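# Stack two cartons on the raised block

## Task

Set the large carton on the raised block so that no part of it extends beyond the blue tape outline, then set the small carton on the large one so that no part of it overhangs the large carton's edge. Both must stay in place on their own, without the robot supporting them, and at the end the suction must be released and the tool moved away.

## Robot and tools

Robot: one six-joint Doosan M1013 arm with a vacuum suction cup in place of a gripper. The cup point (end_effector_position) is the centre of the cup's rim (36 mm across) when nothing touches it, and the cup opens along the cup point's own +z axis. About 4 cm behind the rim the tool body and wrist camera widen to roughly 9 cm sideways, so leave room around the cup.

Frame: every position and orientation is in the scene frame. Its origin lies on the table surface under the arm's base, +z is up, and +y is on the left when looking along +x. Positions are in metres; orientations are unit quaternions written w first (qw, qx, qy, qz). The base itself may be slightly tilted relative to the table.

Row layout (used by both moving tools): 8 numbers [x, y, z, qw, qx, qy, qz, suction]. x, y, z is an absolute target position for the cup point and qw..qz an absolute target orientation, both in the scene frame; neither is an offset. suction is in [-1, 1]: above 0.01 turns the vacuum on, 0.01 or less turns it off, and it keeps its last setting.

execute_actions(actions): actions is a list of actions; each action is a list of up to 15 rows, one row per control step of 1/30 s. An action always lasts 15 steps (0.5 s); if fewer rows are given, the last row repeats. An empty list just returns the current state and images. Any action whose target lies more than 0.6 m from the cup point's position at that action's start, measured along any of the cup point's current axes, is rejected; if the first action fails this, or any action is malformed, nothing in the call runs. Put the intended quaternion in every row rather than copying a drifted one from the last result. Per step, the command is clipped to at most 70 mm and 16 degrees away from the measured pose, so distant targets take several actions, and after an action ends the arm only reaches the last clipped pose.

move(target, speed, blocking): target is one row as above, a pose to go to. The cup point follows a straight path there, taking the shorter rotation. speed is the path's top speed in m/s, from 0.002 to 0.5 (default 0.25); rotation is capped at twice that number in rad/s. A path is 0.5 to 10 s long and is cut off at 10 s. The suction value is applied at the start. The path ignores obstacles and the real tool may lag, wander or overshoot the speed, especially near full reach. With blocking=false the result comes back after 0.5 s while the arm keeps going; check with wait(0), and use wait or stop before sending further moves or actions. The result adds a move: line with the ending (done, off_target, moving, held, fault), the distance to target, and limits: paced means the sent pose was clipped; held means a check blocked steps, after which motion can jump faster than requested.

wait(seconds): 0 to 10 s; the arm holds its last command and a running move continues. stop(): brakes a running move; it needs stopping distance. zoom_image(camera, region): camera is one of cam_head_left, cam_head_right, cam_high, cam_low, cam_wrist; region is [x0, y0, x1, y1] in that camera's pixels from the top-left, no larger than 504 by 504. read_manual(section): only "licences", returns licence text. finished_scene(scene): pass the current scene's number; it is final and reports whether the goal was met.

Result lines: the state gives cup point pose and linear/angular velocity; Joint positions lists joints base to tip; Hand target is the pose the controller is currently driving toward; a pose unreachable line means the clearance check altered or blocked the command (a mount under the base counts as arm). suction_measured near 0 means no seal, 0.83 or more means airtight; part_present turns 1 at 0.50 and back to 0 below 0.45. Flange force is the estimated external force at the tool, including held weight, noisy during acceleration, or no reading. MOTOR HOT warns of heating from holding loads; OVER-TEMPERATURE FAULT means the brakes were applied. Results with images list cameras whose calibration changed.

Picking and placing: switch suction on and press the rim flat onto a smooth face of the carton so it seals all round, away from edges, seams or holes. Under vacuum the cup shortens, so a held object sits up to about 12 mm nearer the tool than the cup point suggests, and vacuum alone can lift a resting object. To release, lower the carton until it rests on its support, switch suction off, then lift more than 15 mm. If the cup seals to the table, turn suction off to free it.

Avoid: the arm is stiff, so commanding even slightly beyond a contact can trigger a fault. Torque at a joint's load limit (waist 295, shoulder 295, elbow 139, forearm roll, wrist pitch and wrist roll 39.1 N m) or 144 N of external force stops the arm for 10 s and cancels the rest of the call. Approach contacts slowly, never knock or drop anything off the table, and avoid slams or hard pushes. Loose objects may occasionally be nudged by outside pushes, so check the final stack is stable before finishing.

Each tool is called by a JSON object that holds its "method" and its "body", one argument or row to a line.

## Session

{"method": "execute_actions", "body": {
  "actions": []
}}

Scene clock: 0.00 s.
end_effector_position=(+0.6485, -0.0344, +0.3934) suction_measured=0.00 part_present=0 end_effector_quat_wxyz=(+0.000, +0.026, +1.000, +0.001) end_effector_velocity=(+0.000, +0.000, +0.000) end_effector_angular_velocity=(+0.000, -0.000, +0.000)
Joint positions: [-0.053  0.166  1.622  0.     1.354 -0.052]
Joint velocities: [ 0.  0. -0.  0.  0. -0.]
Flange force (N, the push that the arm receives, along the end effector's own x y z axes): no reading
Hand target: +0.649, -0.034, +0.393; +0.000, +0.026, +1.000, +0.001
camera_calibration (this result's frames):
cam_wrist: T_world_to_cam=[[-0.0214627, -0.999478, -0.0241328, -0.00433931], [-0.900447, 0.00883587, 0.434875, 0.438504], [-0.434435, 0.0310639, -0.900167, 0.718631], [0, 0, 0, 1]] pos_world=[0.706955, -0.0305351, 0.456089]

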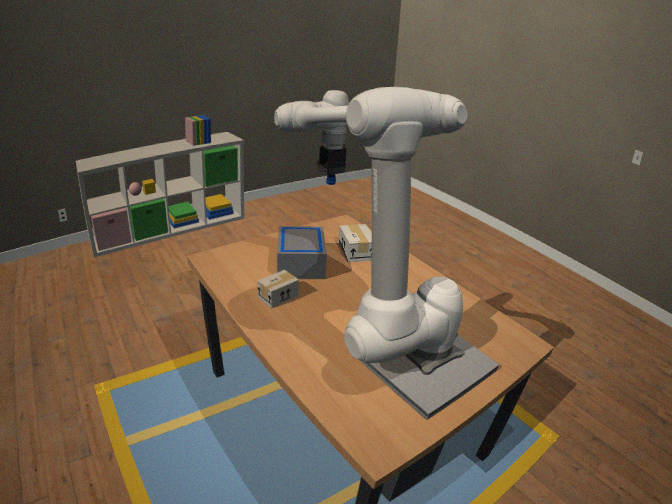

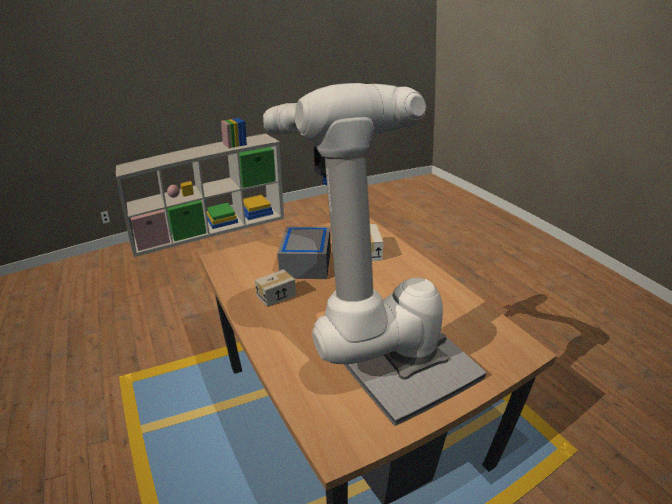

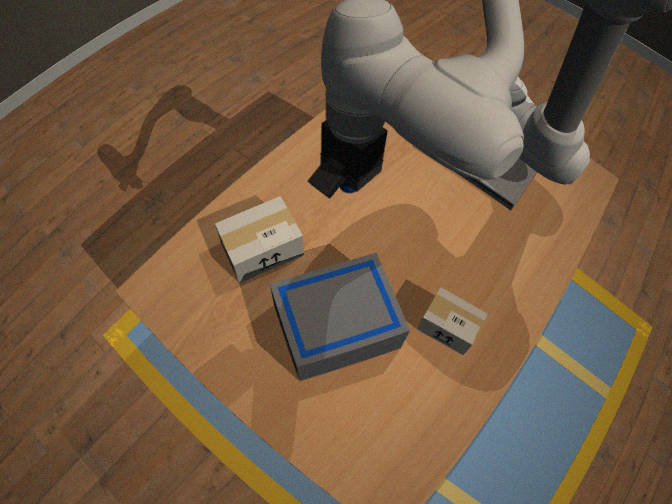

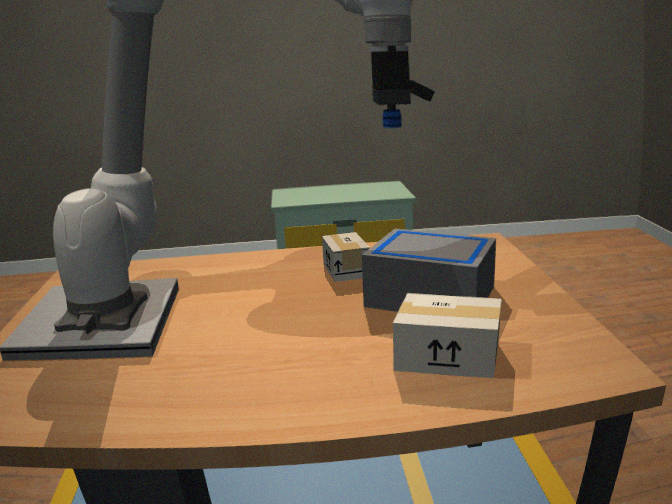

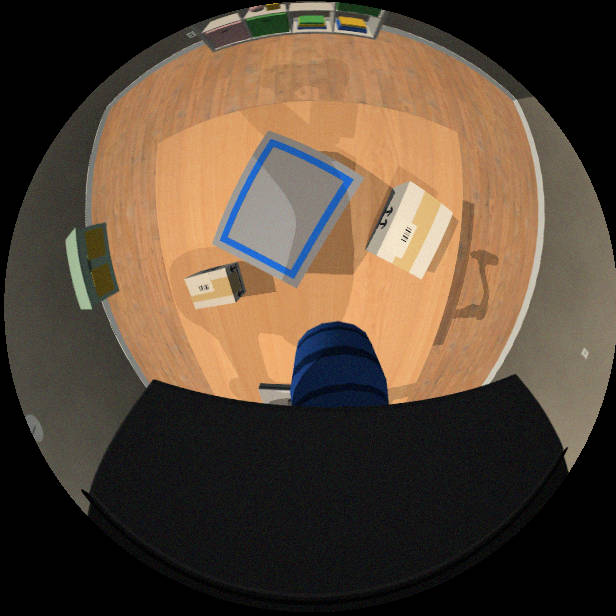

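{"method": "zoom_image", "body": {
  "camera": "cam_wrist",
  "region": [350, 165, 476, 291]
}}

{"method": "zoom_image", "body": {
  "camera": "cam_wrist",
  "region": [200, 125, 368, 293]
}}

{"method": "zoom_image", "body": {
  "camera": "cam_wrist",
  "region": [170, 240, 270, 324]
}}

Region (350, 165, 476, 291) of cam_wrist's 616x616 image, scaled by 4.000, with more detail than that image has.

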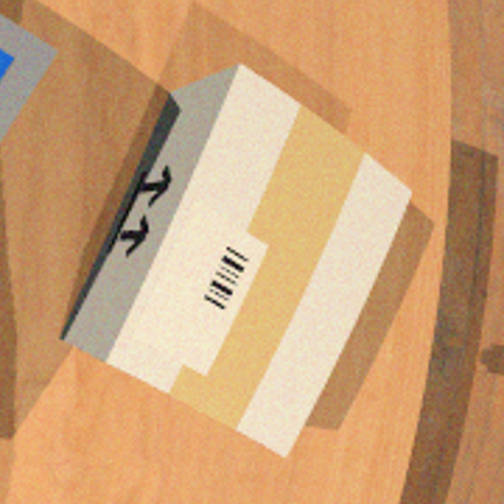

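Region (200, 125, 368, 293) of cam_wrist's 616x616 image, scaled by 3.000, with more detail than that image has.

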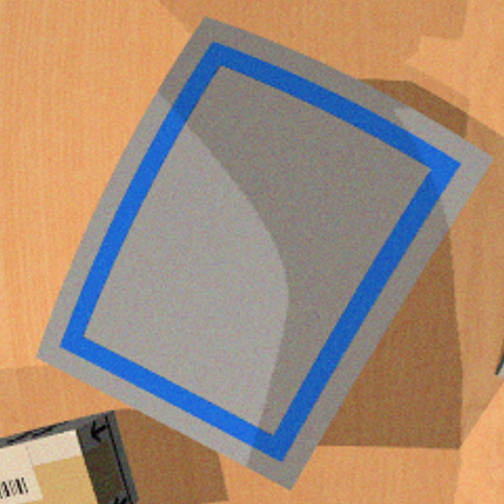

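Region (170, 240, 270, 324) of cam_wrist's 616x616 image, scaled by 5.040, with more detail than that image has; it fills the top 423 rows of this view, and the rest is white.

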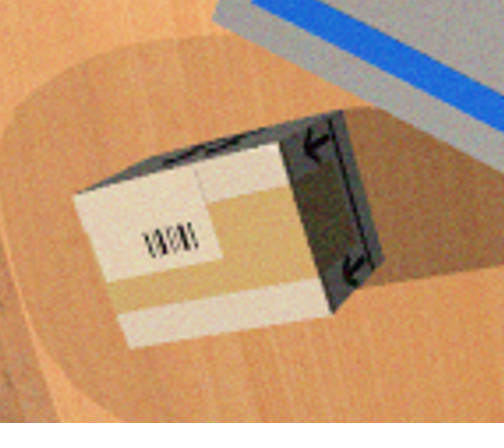

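{"method": "zoom_image", "body": {
  "camera": "cam_low",
  "region": [310, 220, 520, 388]
}}

{"method": "zoom_image", "body": {
  "camera": "cam_high",
  "region": [200, 185, 500, 390]
}}

Region (310, 220, 520, 388) of cam_low's 672x504 image, scaled by 2.400, with more detail than that image has; it fills the top 403 rows of this view, and the rest is white.

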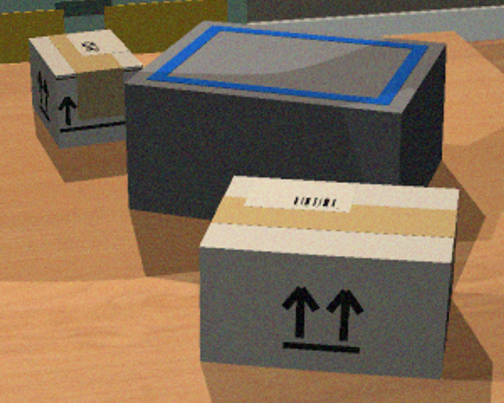

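Region (200, 185, 500, 390) of cam_high's 672x504 image, scaled by 1.680, with more detail than that image has; it fills the top 344 rows of this view, and the rest is white.

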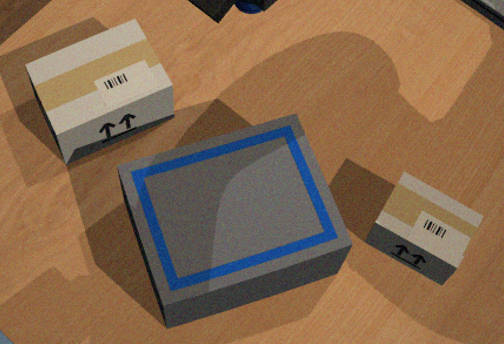

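{"method": "move", "body": {
  "target": [0.7037, -0.2421, 0.165, 0, 0.19081, 0.98163, 0, -1],
  "speed": 0.4
}}

Scene clock: 97.47 s.
end_effector_position=(+0.7038, -0.2419, +0.1653) suction_measured=0.00 part_present=0 end_effector_quat_wxyz=(+0.000, +0.191, +0.982, -0.000) end_effector_velocity=(-0.000, -0.000, -0.002) end_effector_angular_velocity=(+0.001, +0.001, -0.002)
Joint positions: [-0.325  0.448  1.68  -0.003  1.013  0.009]
Joint velocities: [-0.001  0.002  0.     0.    -0.001  0.001]
Flange force (N, the push that the arm receives, along the end effector's own x y z axes): [6.3 0.0 -3.3]
Hand target: +0.704, -0.242, +0.165; +0.000, +0.191, +0.982, -0.000
Off the commanded pose: 0.000 m, 0 deg.
move: done
camera_calibration (this result's frames):
cam_wrist: T_world_to_cam=[[-0.345422, -0.938198, -0.0216528, 0.0263278], [-0.848216, 0.302255, 0.434938, 0.623451], [-0.401513, 0.168603, -0.9002, 0.553871], [0, 0, 0, 1]] pos_world=[0.760302, -0.257125, 0.228002]

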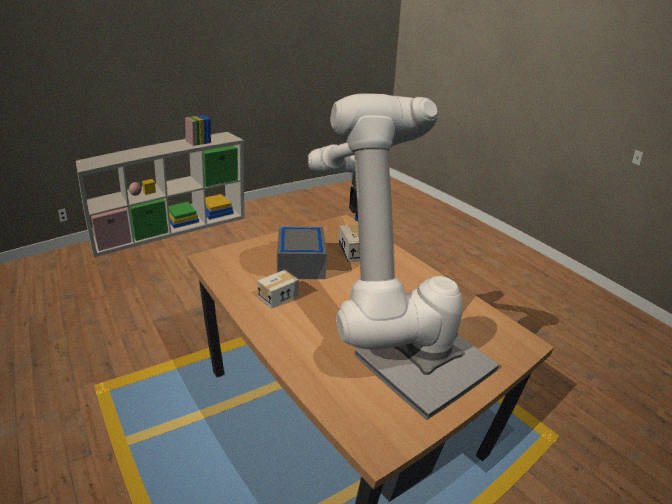

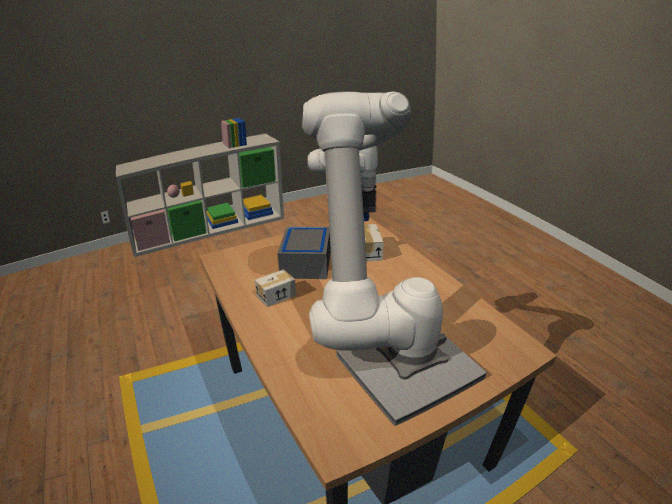

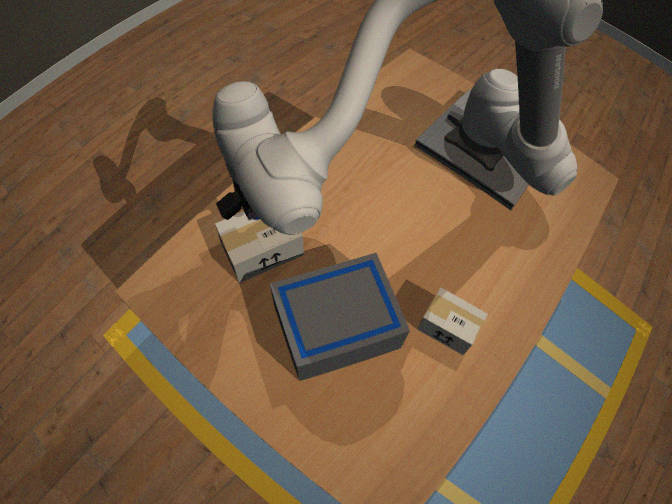

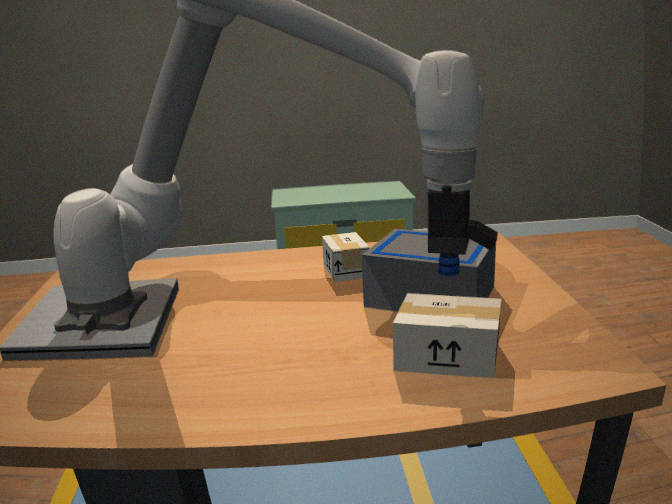

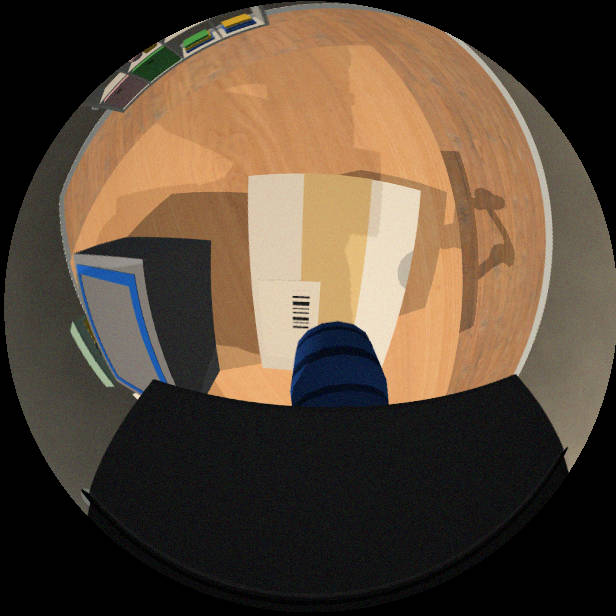

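{"method": "zoom_image", "body": {
  "camera": "cam_wrist",
  "region": [230, 160, 440, 390]
}}

Region (230, 160, 440, 390) of cam_wrist's 616x616 image, scaled by 2.191, with more detail than that image has; it fills the left 460 columns of this view, and the rest is white.

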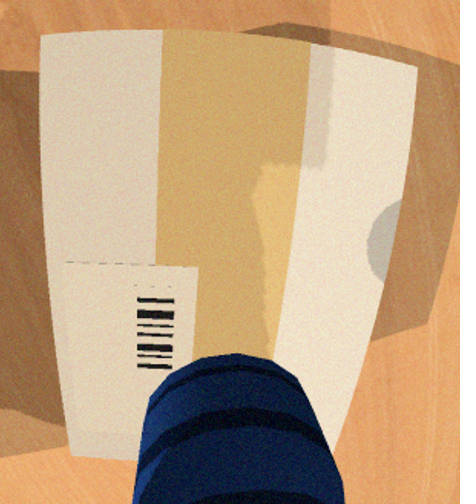

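{"method": "move", "body": {
  "target": [0.7062, -0.2445, 0.108, 0, 0.1968, 0.98044, 0, 1],
  "speed": 0.12
}}

{"method": "move", "body": {
  "target": [0.7062, -0.2445, 0.092, 0, 0.1968, 0.98044, 0, 1],
  "speed": 0.03
}}

Scene clock: 122.10 s.
end_effector_position=(+0.7062, -0.2445, +0.1081) suction_measured=0.00 part_present=0 end_effector_quat_wxyz=(+0.000, +0.197, +0.980, +0.000) end_effector_velocity=(+0.000, +0.000, +0.000) end_effector_angular_velocity=(-0.001, -0.001, +0.001)
Joint positions: [-0.327  0.505  1.712 -0.003  0.924  0.019]
Joint velocities: [ 0.001 -0.001 -0.    -0.001 -0.001  0.   ]
Flange force (N, the push that the arm receives, along the end effector's own x y z axes): [6.3 -1.1 -2.3]
Hand target: +0.706, -0.245, +0.108; -0.000, +0.197, +0.980, -0.000
Off the commanded pose: 0.000 m, 0 deg.
move: done
camera_calibration (this result's frames):
cam_wrist: T_world_to_cam=[[-0.356956, -0.933867, -0.0217851, 0.0327287], [-0.844399, 0.31261, 0.435046, 0.651034], [-0.399465, 0.173688, -0.900145, 0.503593], [0, 0, 0, 1]] pos_world=[0.762583, -0.260423, 0.17079]

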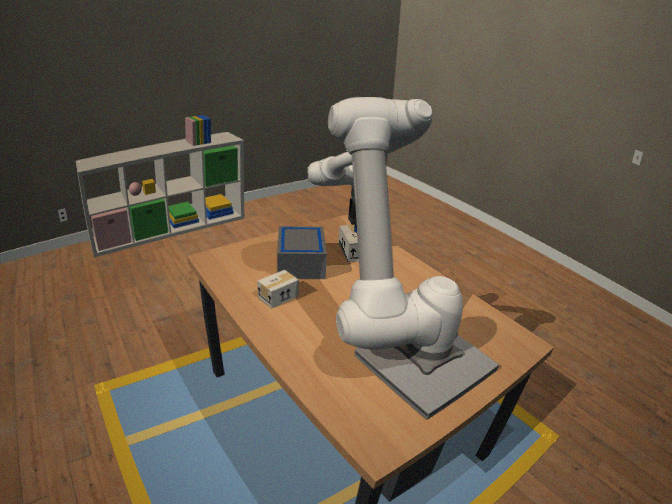

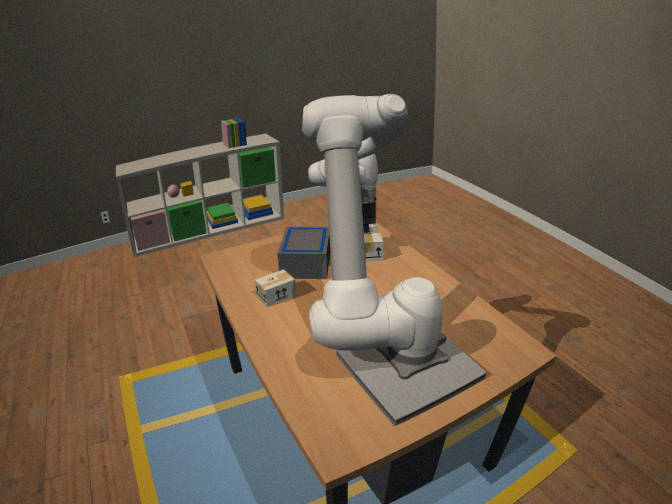

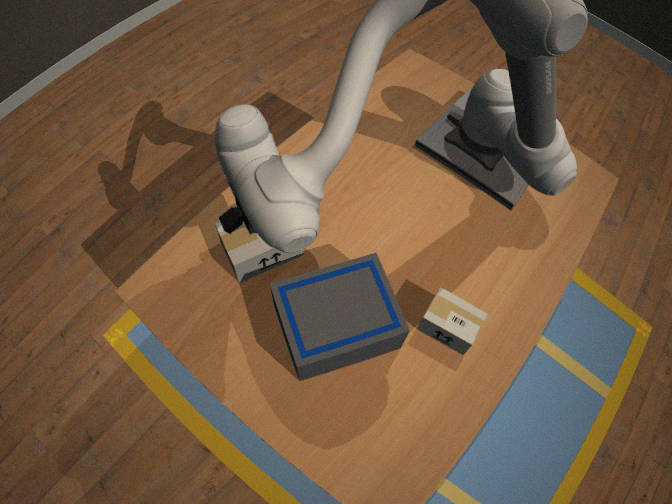

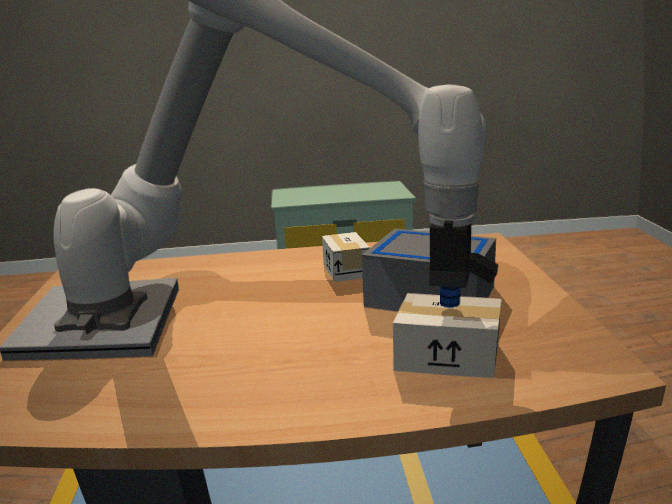

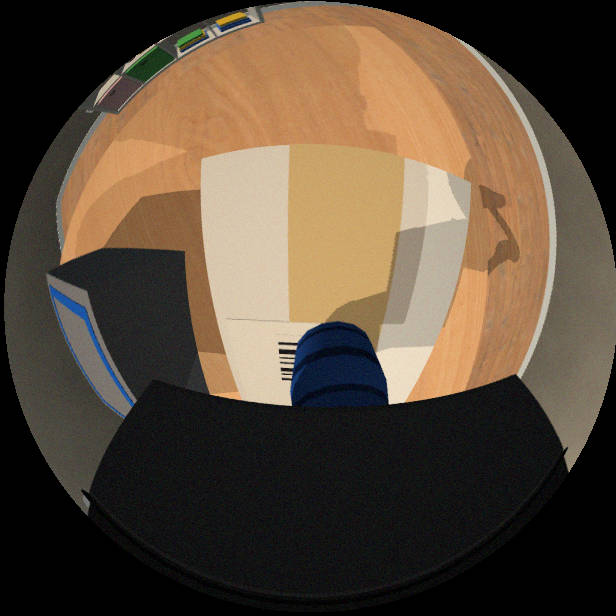

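Scene clock: 122.87 s.
end_effector_position=(+0.7062, -0.2445, +0.0920) suction_measured=0.98 part_present=1 end_effector_quat_wxyz=(-0.000, +0.197, +0.980, -0.000) end_effector_velocity=(+0.000, -0.000, +0.001) end_effector_angular_velocity=(-0.001, -0.002, -0.000)
Joint positions: [-0.327  0.521  1.721 -0.003  0.899  0.019]
Joint velocities: [-0.    -0.001  0.     0.    -0.001 -0.   ]
Flange force (N, the push that the arm receives, along the end effector's own x y z axes): [7.8 -2.0 4.6]
Hand target: +0.706, -0.245, +0.092; -0.000, +0.197, +0.980, -0.000
Off the commanded pose: 0.000 m, 0 deg.
move: done
camera_calibration (this result's frames):
cam_wrist: T_world_to_cam=[[-0.356897, -0.933891, -0.0217065, 0.0322961], [-0.844371, 0.312572, 0.435129, 0.657986], [-0.399578, 0.173625, -0.900106, 0.489147], [0, 0, 0, 1]] pos_world=[0.762563, -0.260435, 0.154677]

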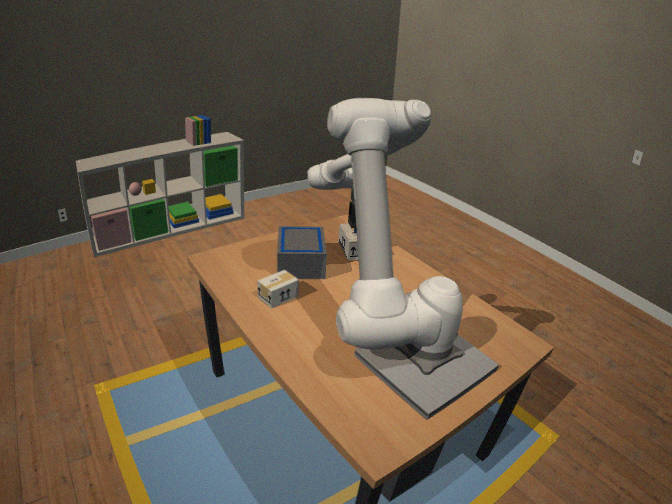

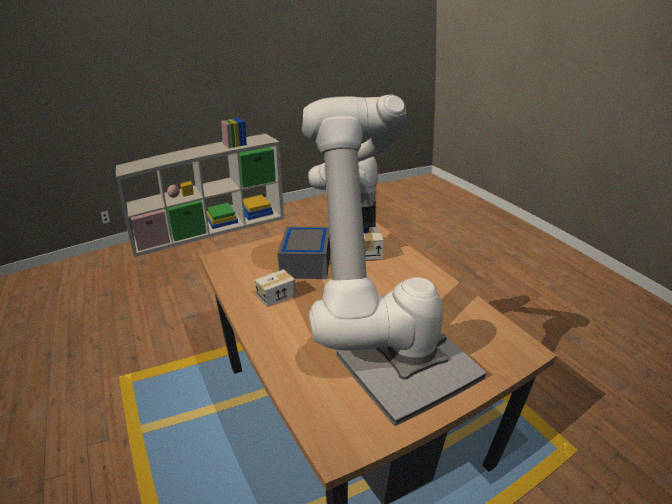

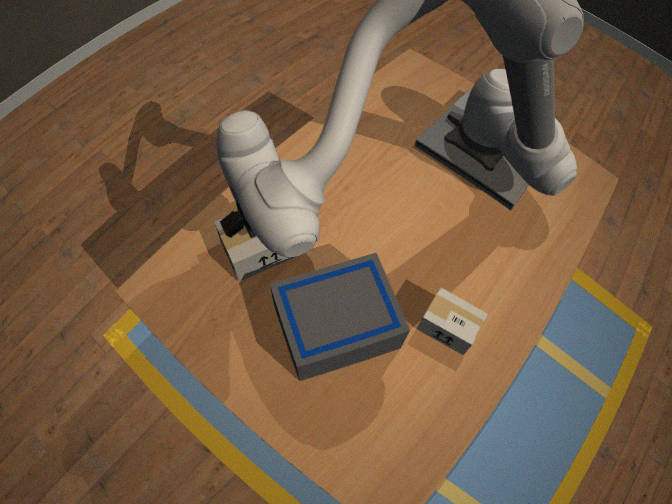

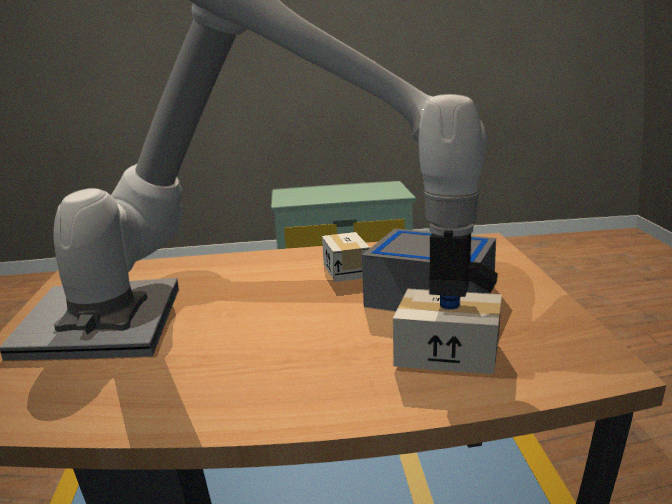

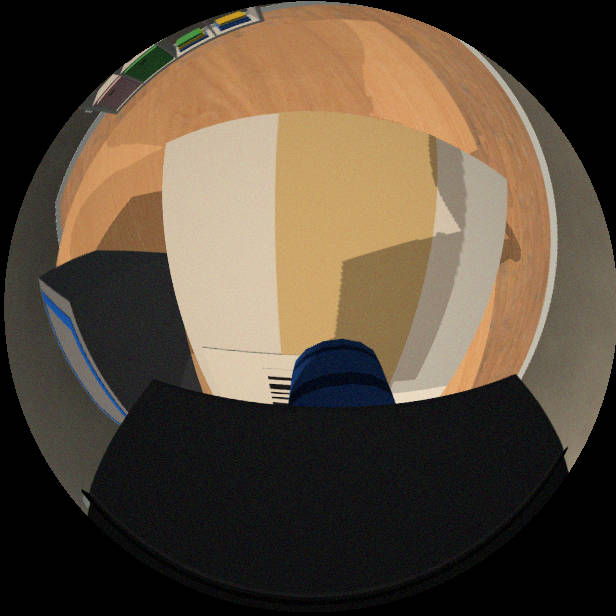

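{"method": "move", "body": {
  "target": [0.7075, -0.235, 0.24, 0, 0.1968, 0.98044, 0, 1],
  "speed": 0.25
}}

{"method": "move", "body": {
  "target": [0.7400, 0.0346, 0.222, 0, 0.26892, 0.96316, 0, 1],
  "speed": 0.3
}}

{"method": "zoom_image", "body": {
  "camera": "cam_low",
  "region": [350, 160, 510, 290]
}}

{"method": "zoom_image", "body": {
  "camera": "cam_high",
  "region": [250, 200, 430, 390]
}}

Scene clock: 130.73 s.
end_effector_position=(+0.7075, -0.2350, +0.2399) suction_measured=1.00 part_present=1 end_effector_quat_wxyz=(-0.000, +0.197, +0.980, +0.000) end_effector_velocity=(+0.001, -0.001, -0.002) end_effector_angular_velocity=(-0.001, +0.001, +0.001)
Joint positions: [-0.314  0.392  1.612 -0.002  1.137  0.032]
Joint velocities: [ 0.     0.003 -0.001 -0.002 -0.002 -0.   ]
Flange force (N, the push that the arm receives, along the end effector's own x y z axes): [8.6 -3.1 10.3]
Hand target: +0.707, -0.235, +0.240; +0.000, +0.197, +0.980, +0.000
Off the commanded pose: 0.000 m, 0 deg.
move: done
camera_calibration (this result's frames):
cam_wrist: T_world_to_cam=[[-0.356927, -0.933877, -0.0218536, 0.0449329], [-0.844372, 0.312535, 0.435153, 0.591746], [-0.39955, 0.17377, -0.900091, 0.621125], [0, 0, 0, 1]] pos_world=[0.763862, -0.250913, 0.30255]

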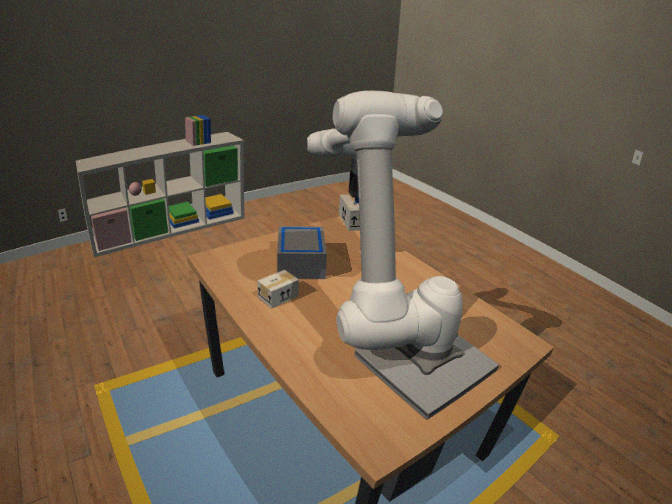

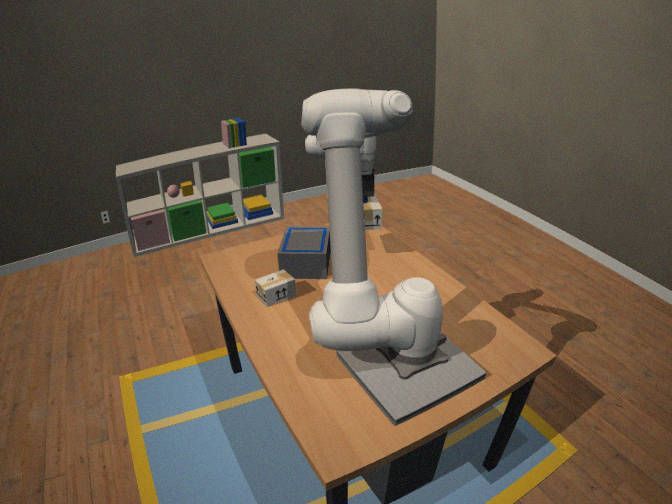

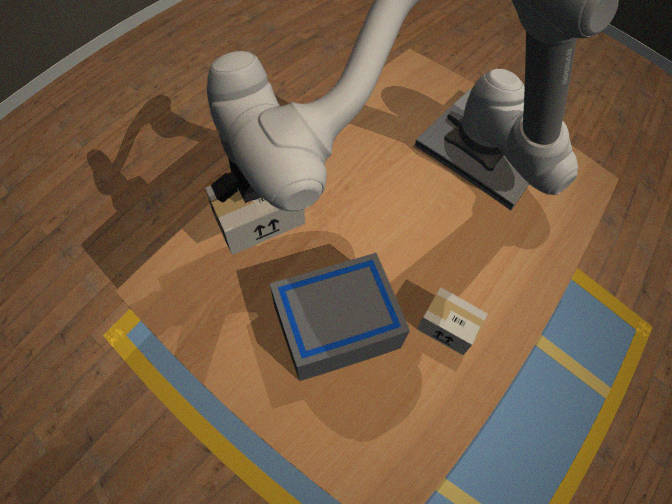

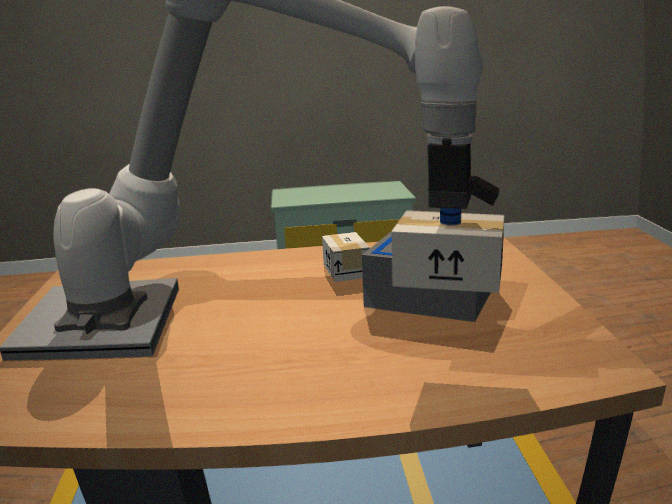

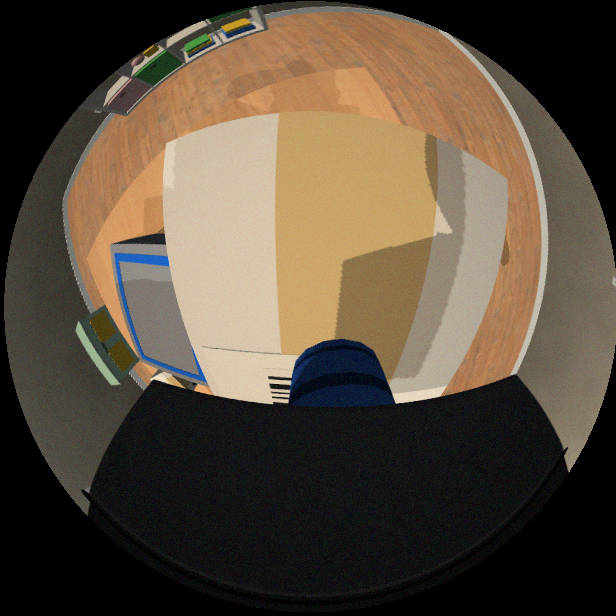

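Scene clock: 132.03 s.
end_effector_position=(+0.7400, +0.0343, +0.2220) suction_measured=1.00 part_present=1 end_effector_quat_wxyz=(+0.000, +0.269, +0.963, +0.000) end_effector_velocity=(+0.001, -0.001, +0.002) end_effector_angular_velocity=(-0.001, -0.004, +0.001)
Joint positions: [ 0.053  0.399  1.639 -0.002  1.104  0.547]
Joint velocities: [-0.    -0.002 -0.001 -0.001 -0.001 -0.   ]
Flange force (N, the push that the arm receives, along the end effector's own x y z axes): [6.8 -7.0 8.0]
Hand target: +0.740, +0.034, +0.222; -0.000, +0.269, +0.963, +0.000
Off the commanded pose: 0.000 m, 0 deg.
move: done
camera_calibration (this result's frames):
cam_wrist: T_world_to_cam=[[-0.491098, -0.87083, -0.0218628, 0.40476], [-0.788909, 0.433977, 0.435072, 0.497603], [-0.369386, 0.230911, -0.90013, 0.546992], [0, 0, 0, 1]] pos_world=[0.793391, 0.0102224, 0.28472]

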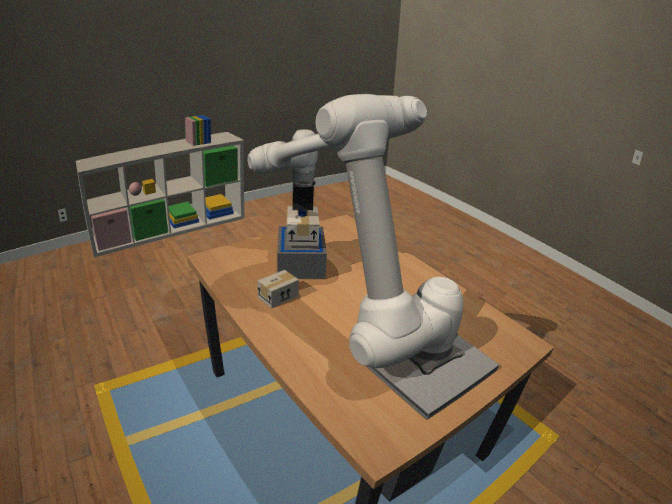

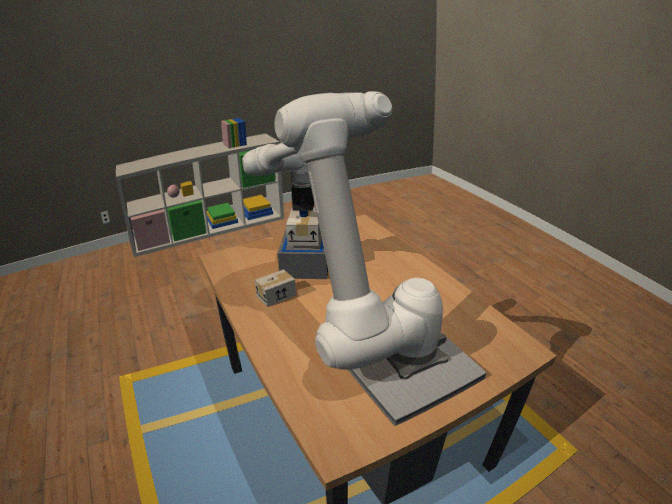

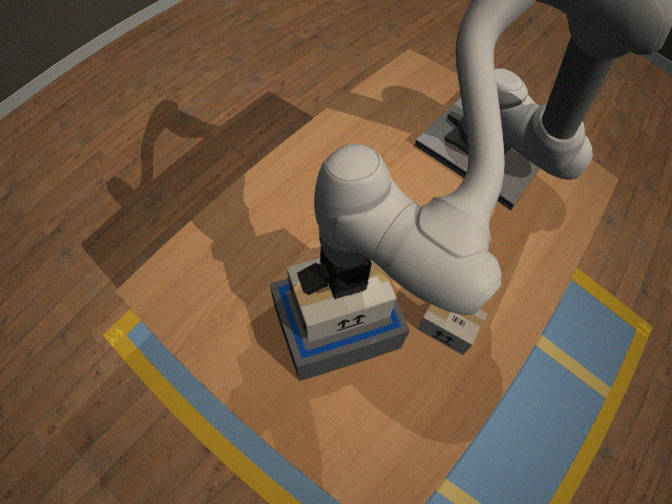

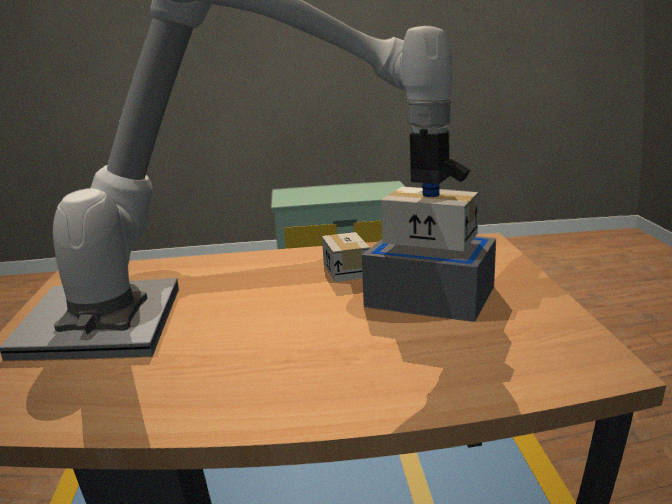

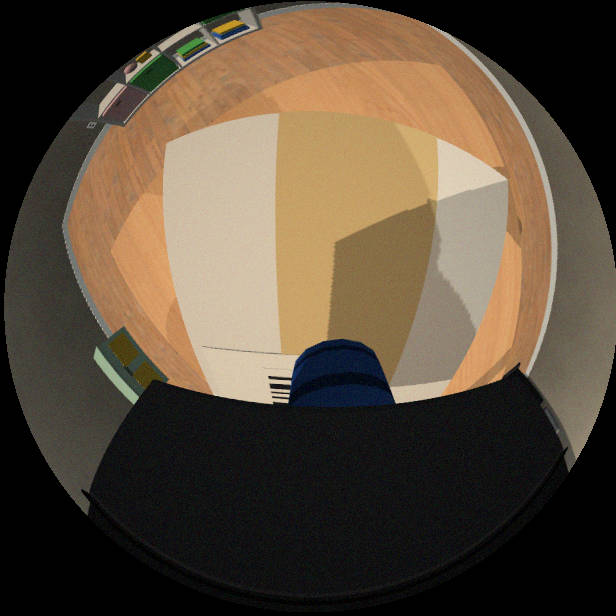

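Region (350, 160, 510, 290) of cam_low's 672x504 image, scaled by 3.150, with more detail than that image has; it fills the top 410 rows of this view, and the rest is white.

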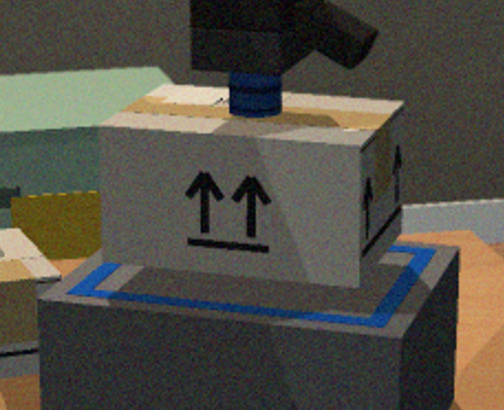

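Region (250, 200, 430, 390) of cam_high's 672x504 image, scaled by 2.653, with more detail than that image has; it fills the left 477 columns of this view, and the rest is white.

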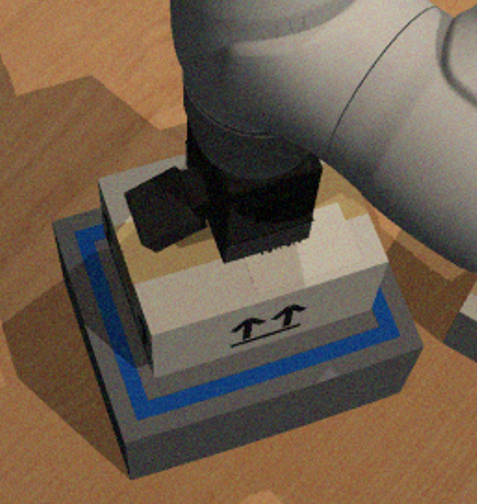

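{"method": "move", "body": {
  "target": [0.7400, 0.0346, 0.211, 0, 0.26892, 0.96316, 0, 1],
  "speed": 0.03
}}

{"method": "zoom_image", "body": {
  "camera": "cam_low",
  "region": [355, 215, 505, 275]
}}

{"method": "zoom_image", "body": {
  "camera": "cam_high",
  "region": [260, 250, 420, 380]
}}

{"method": "zoom_image", "body": {
  "camera": "cam_head_left",
  "region": [262, 200, 342, 280]
}}

Scene clock: 137.43 s.
end_effector_position=(+0.7400, +0.0346, +0.2110) suction_measured=1.00 part_present=1 end_effector_quat_wxyz=(+0.000, +0.269, +0.963, -0.000) end_effector_velocity=(+0.000, +0.001, +0.002) end_effector_angular_velocity=(+0.002, -0.004, -0.000)
Joint positions: [ 0.053  0.407  1.649 -0.003  1.086  0.547]
Joint velocities: [ 0.    -0.003 -0.     0.002 -0.001 -0.001]
Flange force (N, the push that the arm receives, along the end effector's own x y z axes): [5.9 -1.2 8.3]
Hand target: +0.740, +0.035, +0.211; +0.000, +0.269, +0.963, -0.000
Off the commanded pose: 0.000 m, 0 deg.
move: done
camera_calibration (this result's frames):
cam_wrist: T_world_to_cam=[[-0.491019, -0.870878, -0.0217328, 0.404684], [-0.788917, 0.433951, 0.435082, 0.502271], [-0.369472, 0.230779, -0.900129, 0.537092], [0, 0, 0, 1]] pos_world=[0.793399, 0.0105195, 0.273717]

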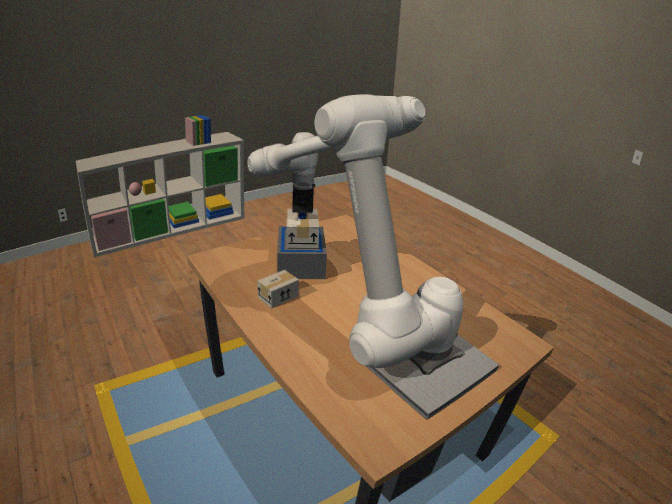

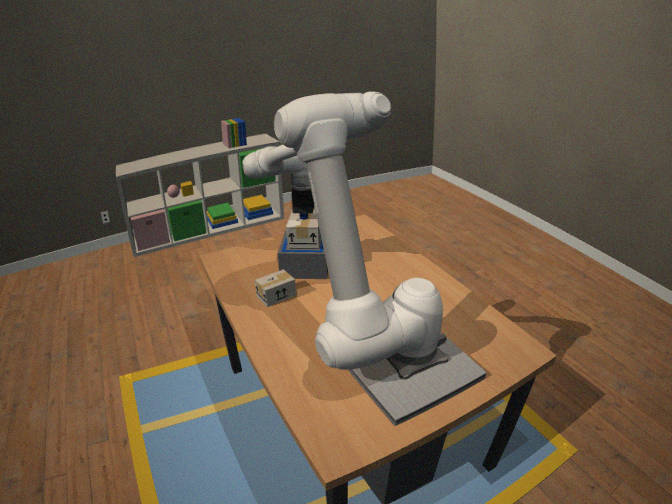

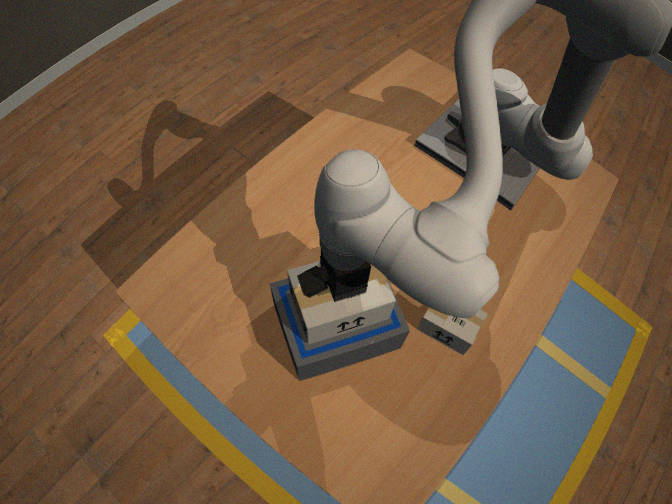

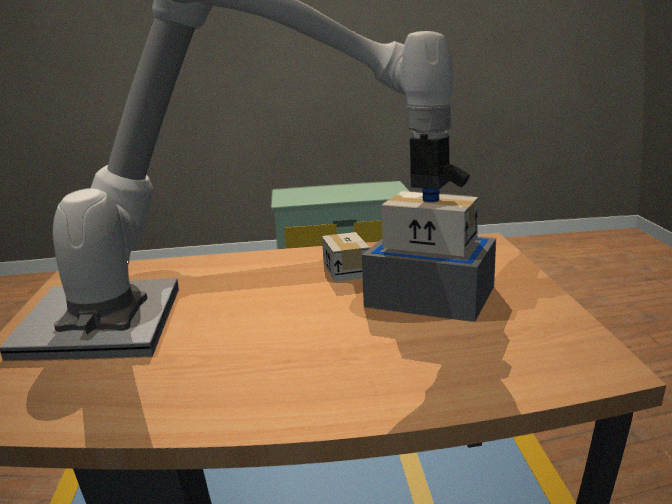

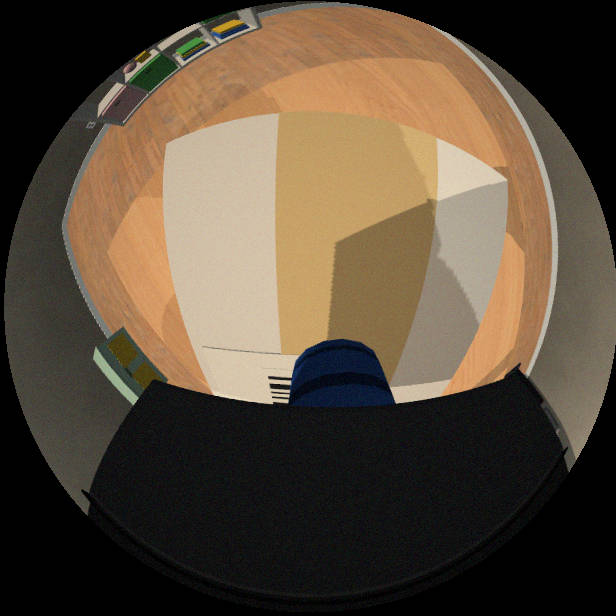

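Region (355, 215, 505, 275) of cam_low's 672x504 image, scaled by 3.360, with more detail than that image has; it fills the top 202 rows of this view, and the rest is white.

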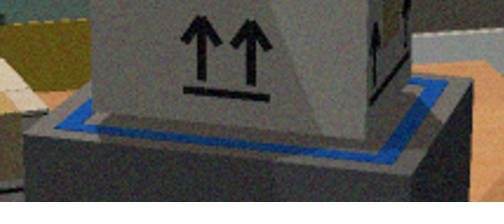

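Region (260, 250, 420, 380) of cam_high's 672x504 image, scaled by 3.150, with more detail than that image has; it fills the top 410 rows of this view, and the rest is white.

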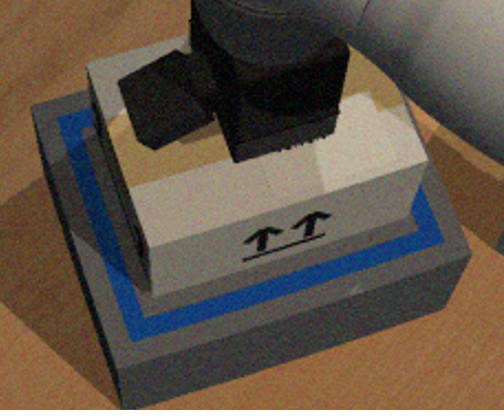

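Region (262, 200, 342, 280) of cam_head_left's 672x504 image, scaled by 6.300, with more detail than that image has.

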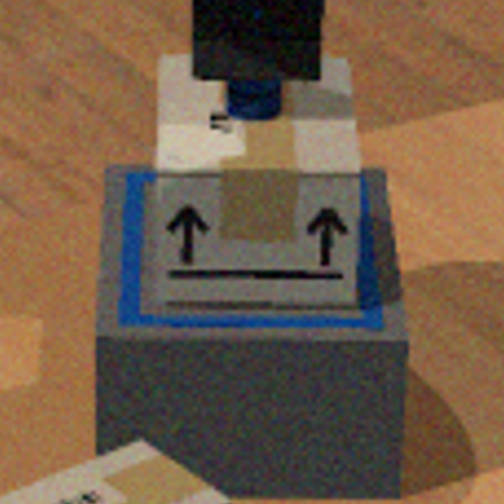

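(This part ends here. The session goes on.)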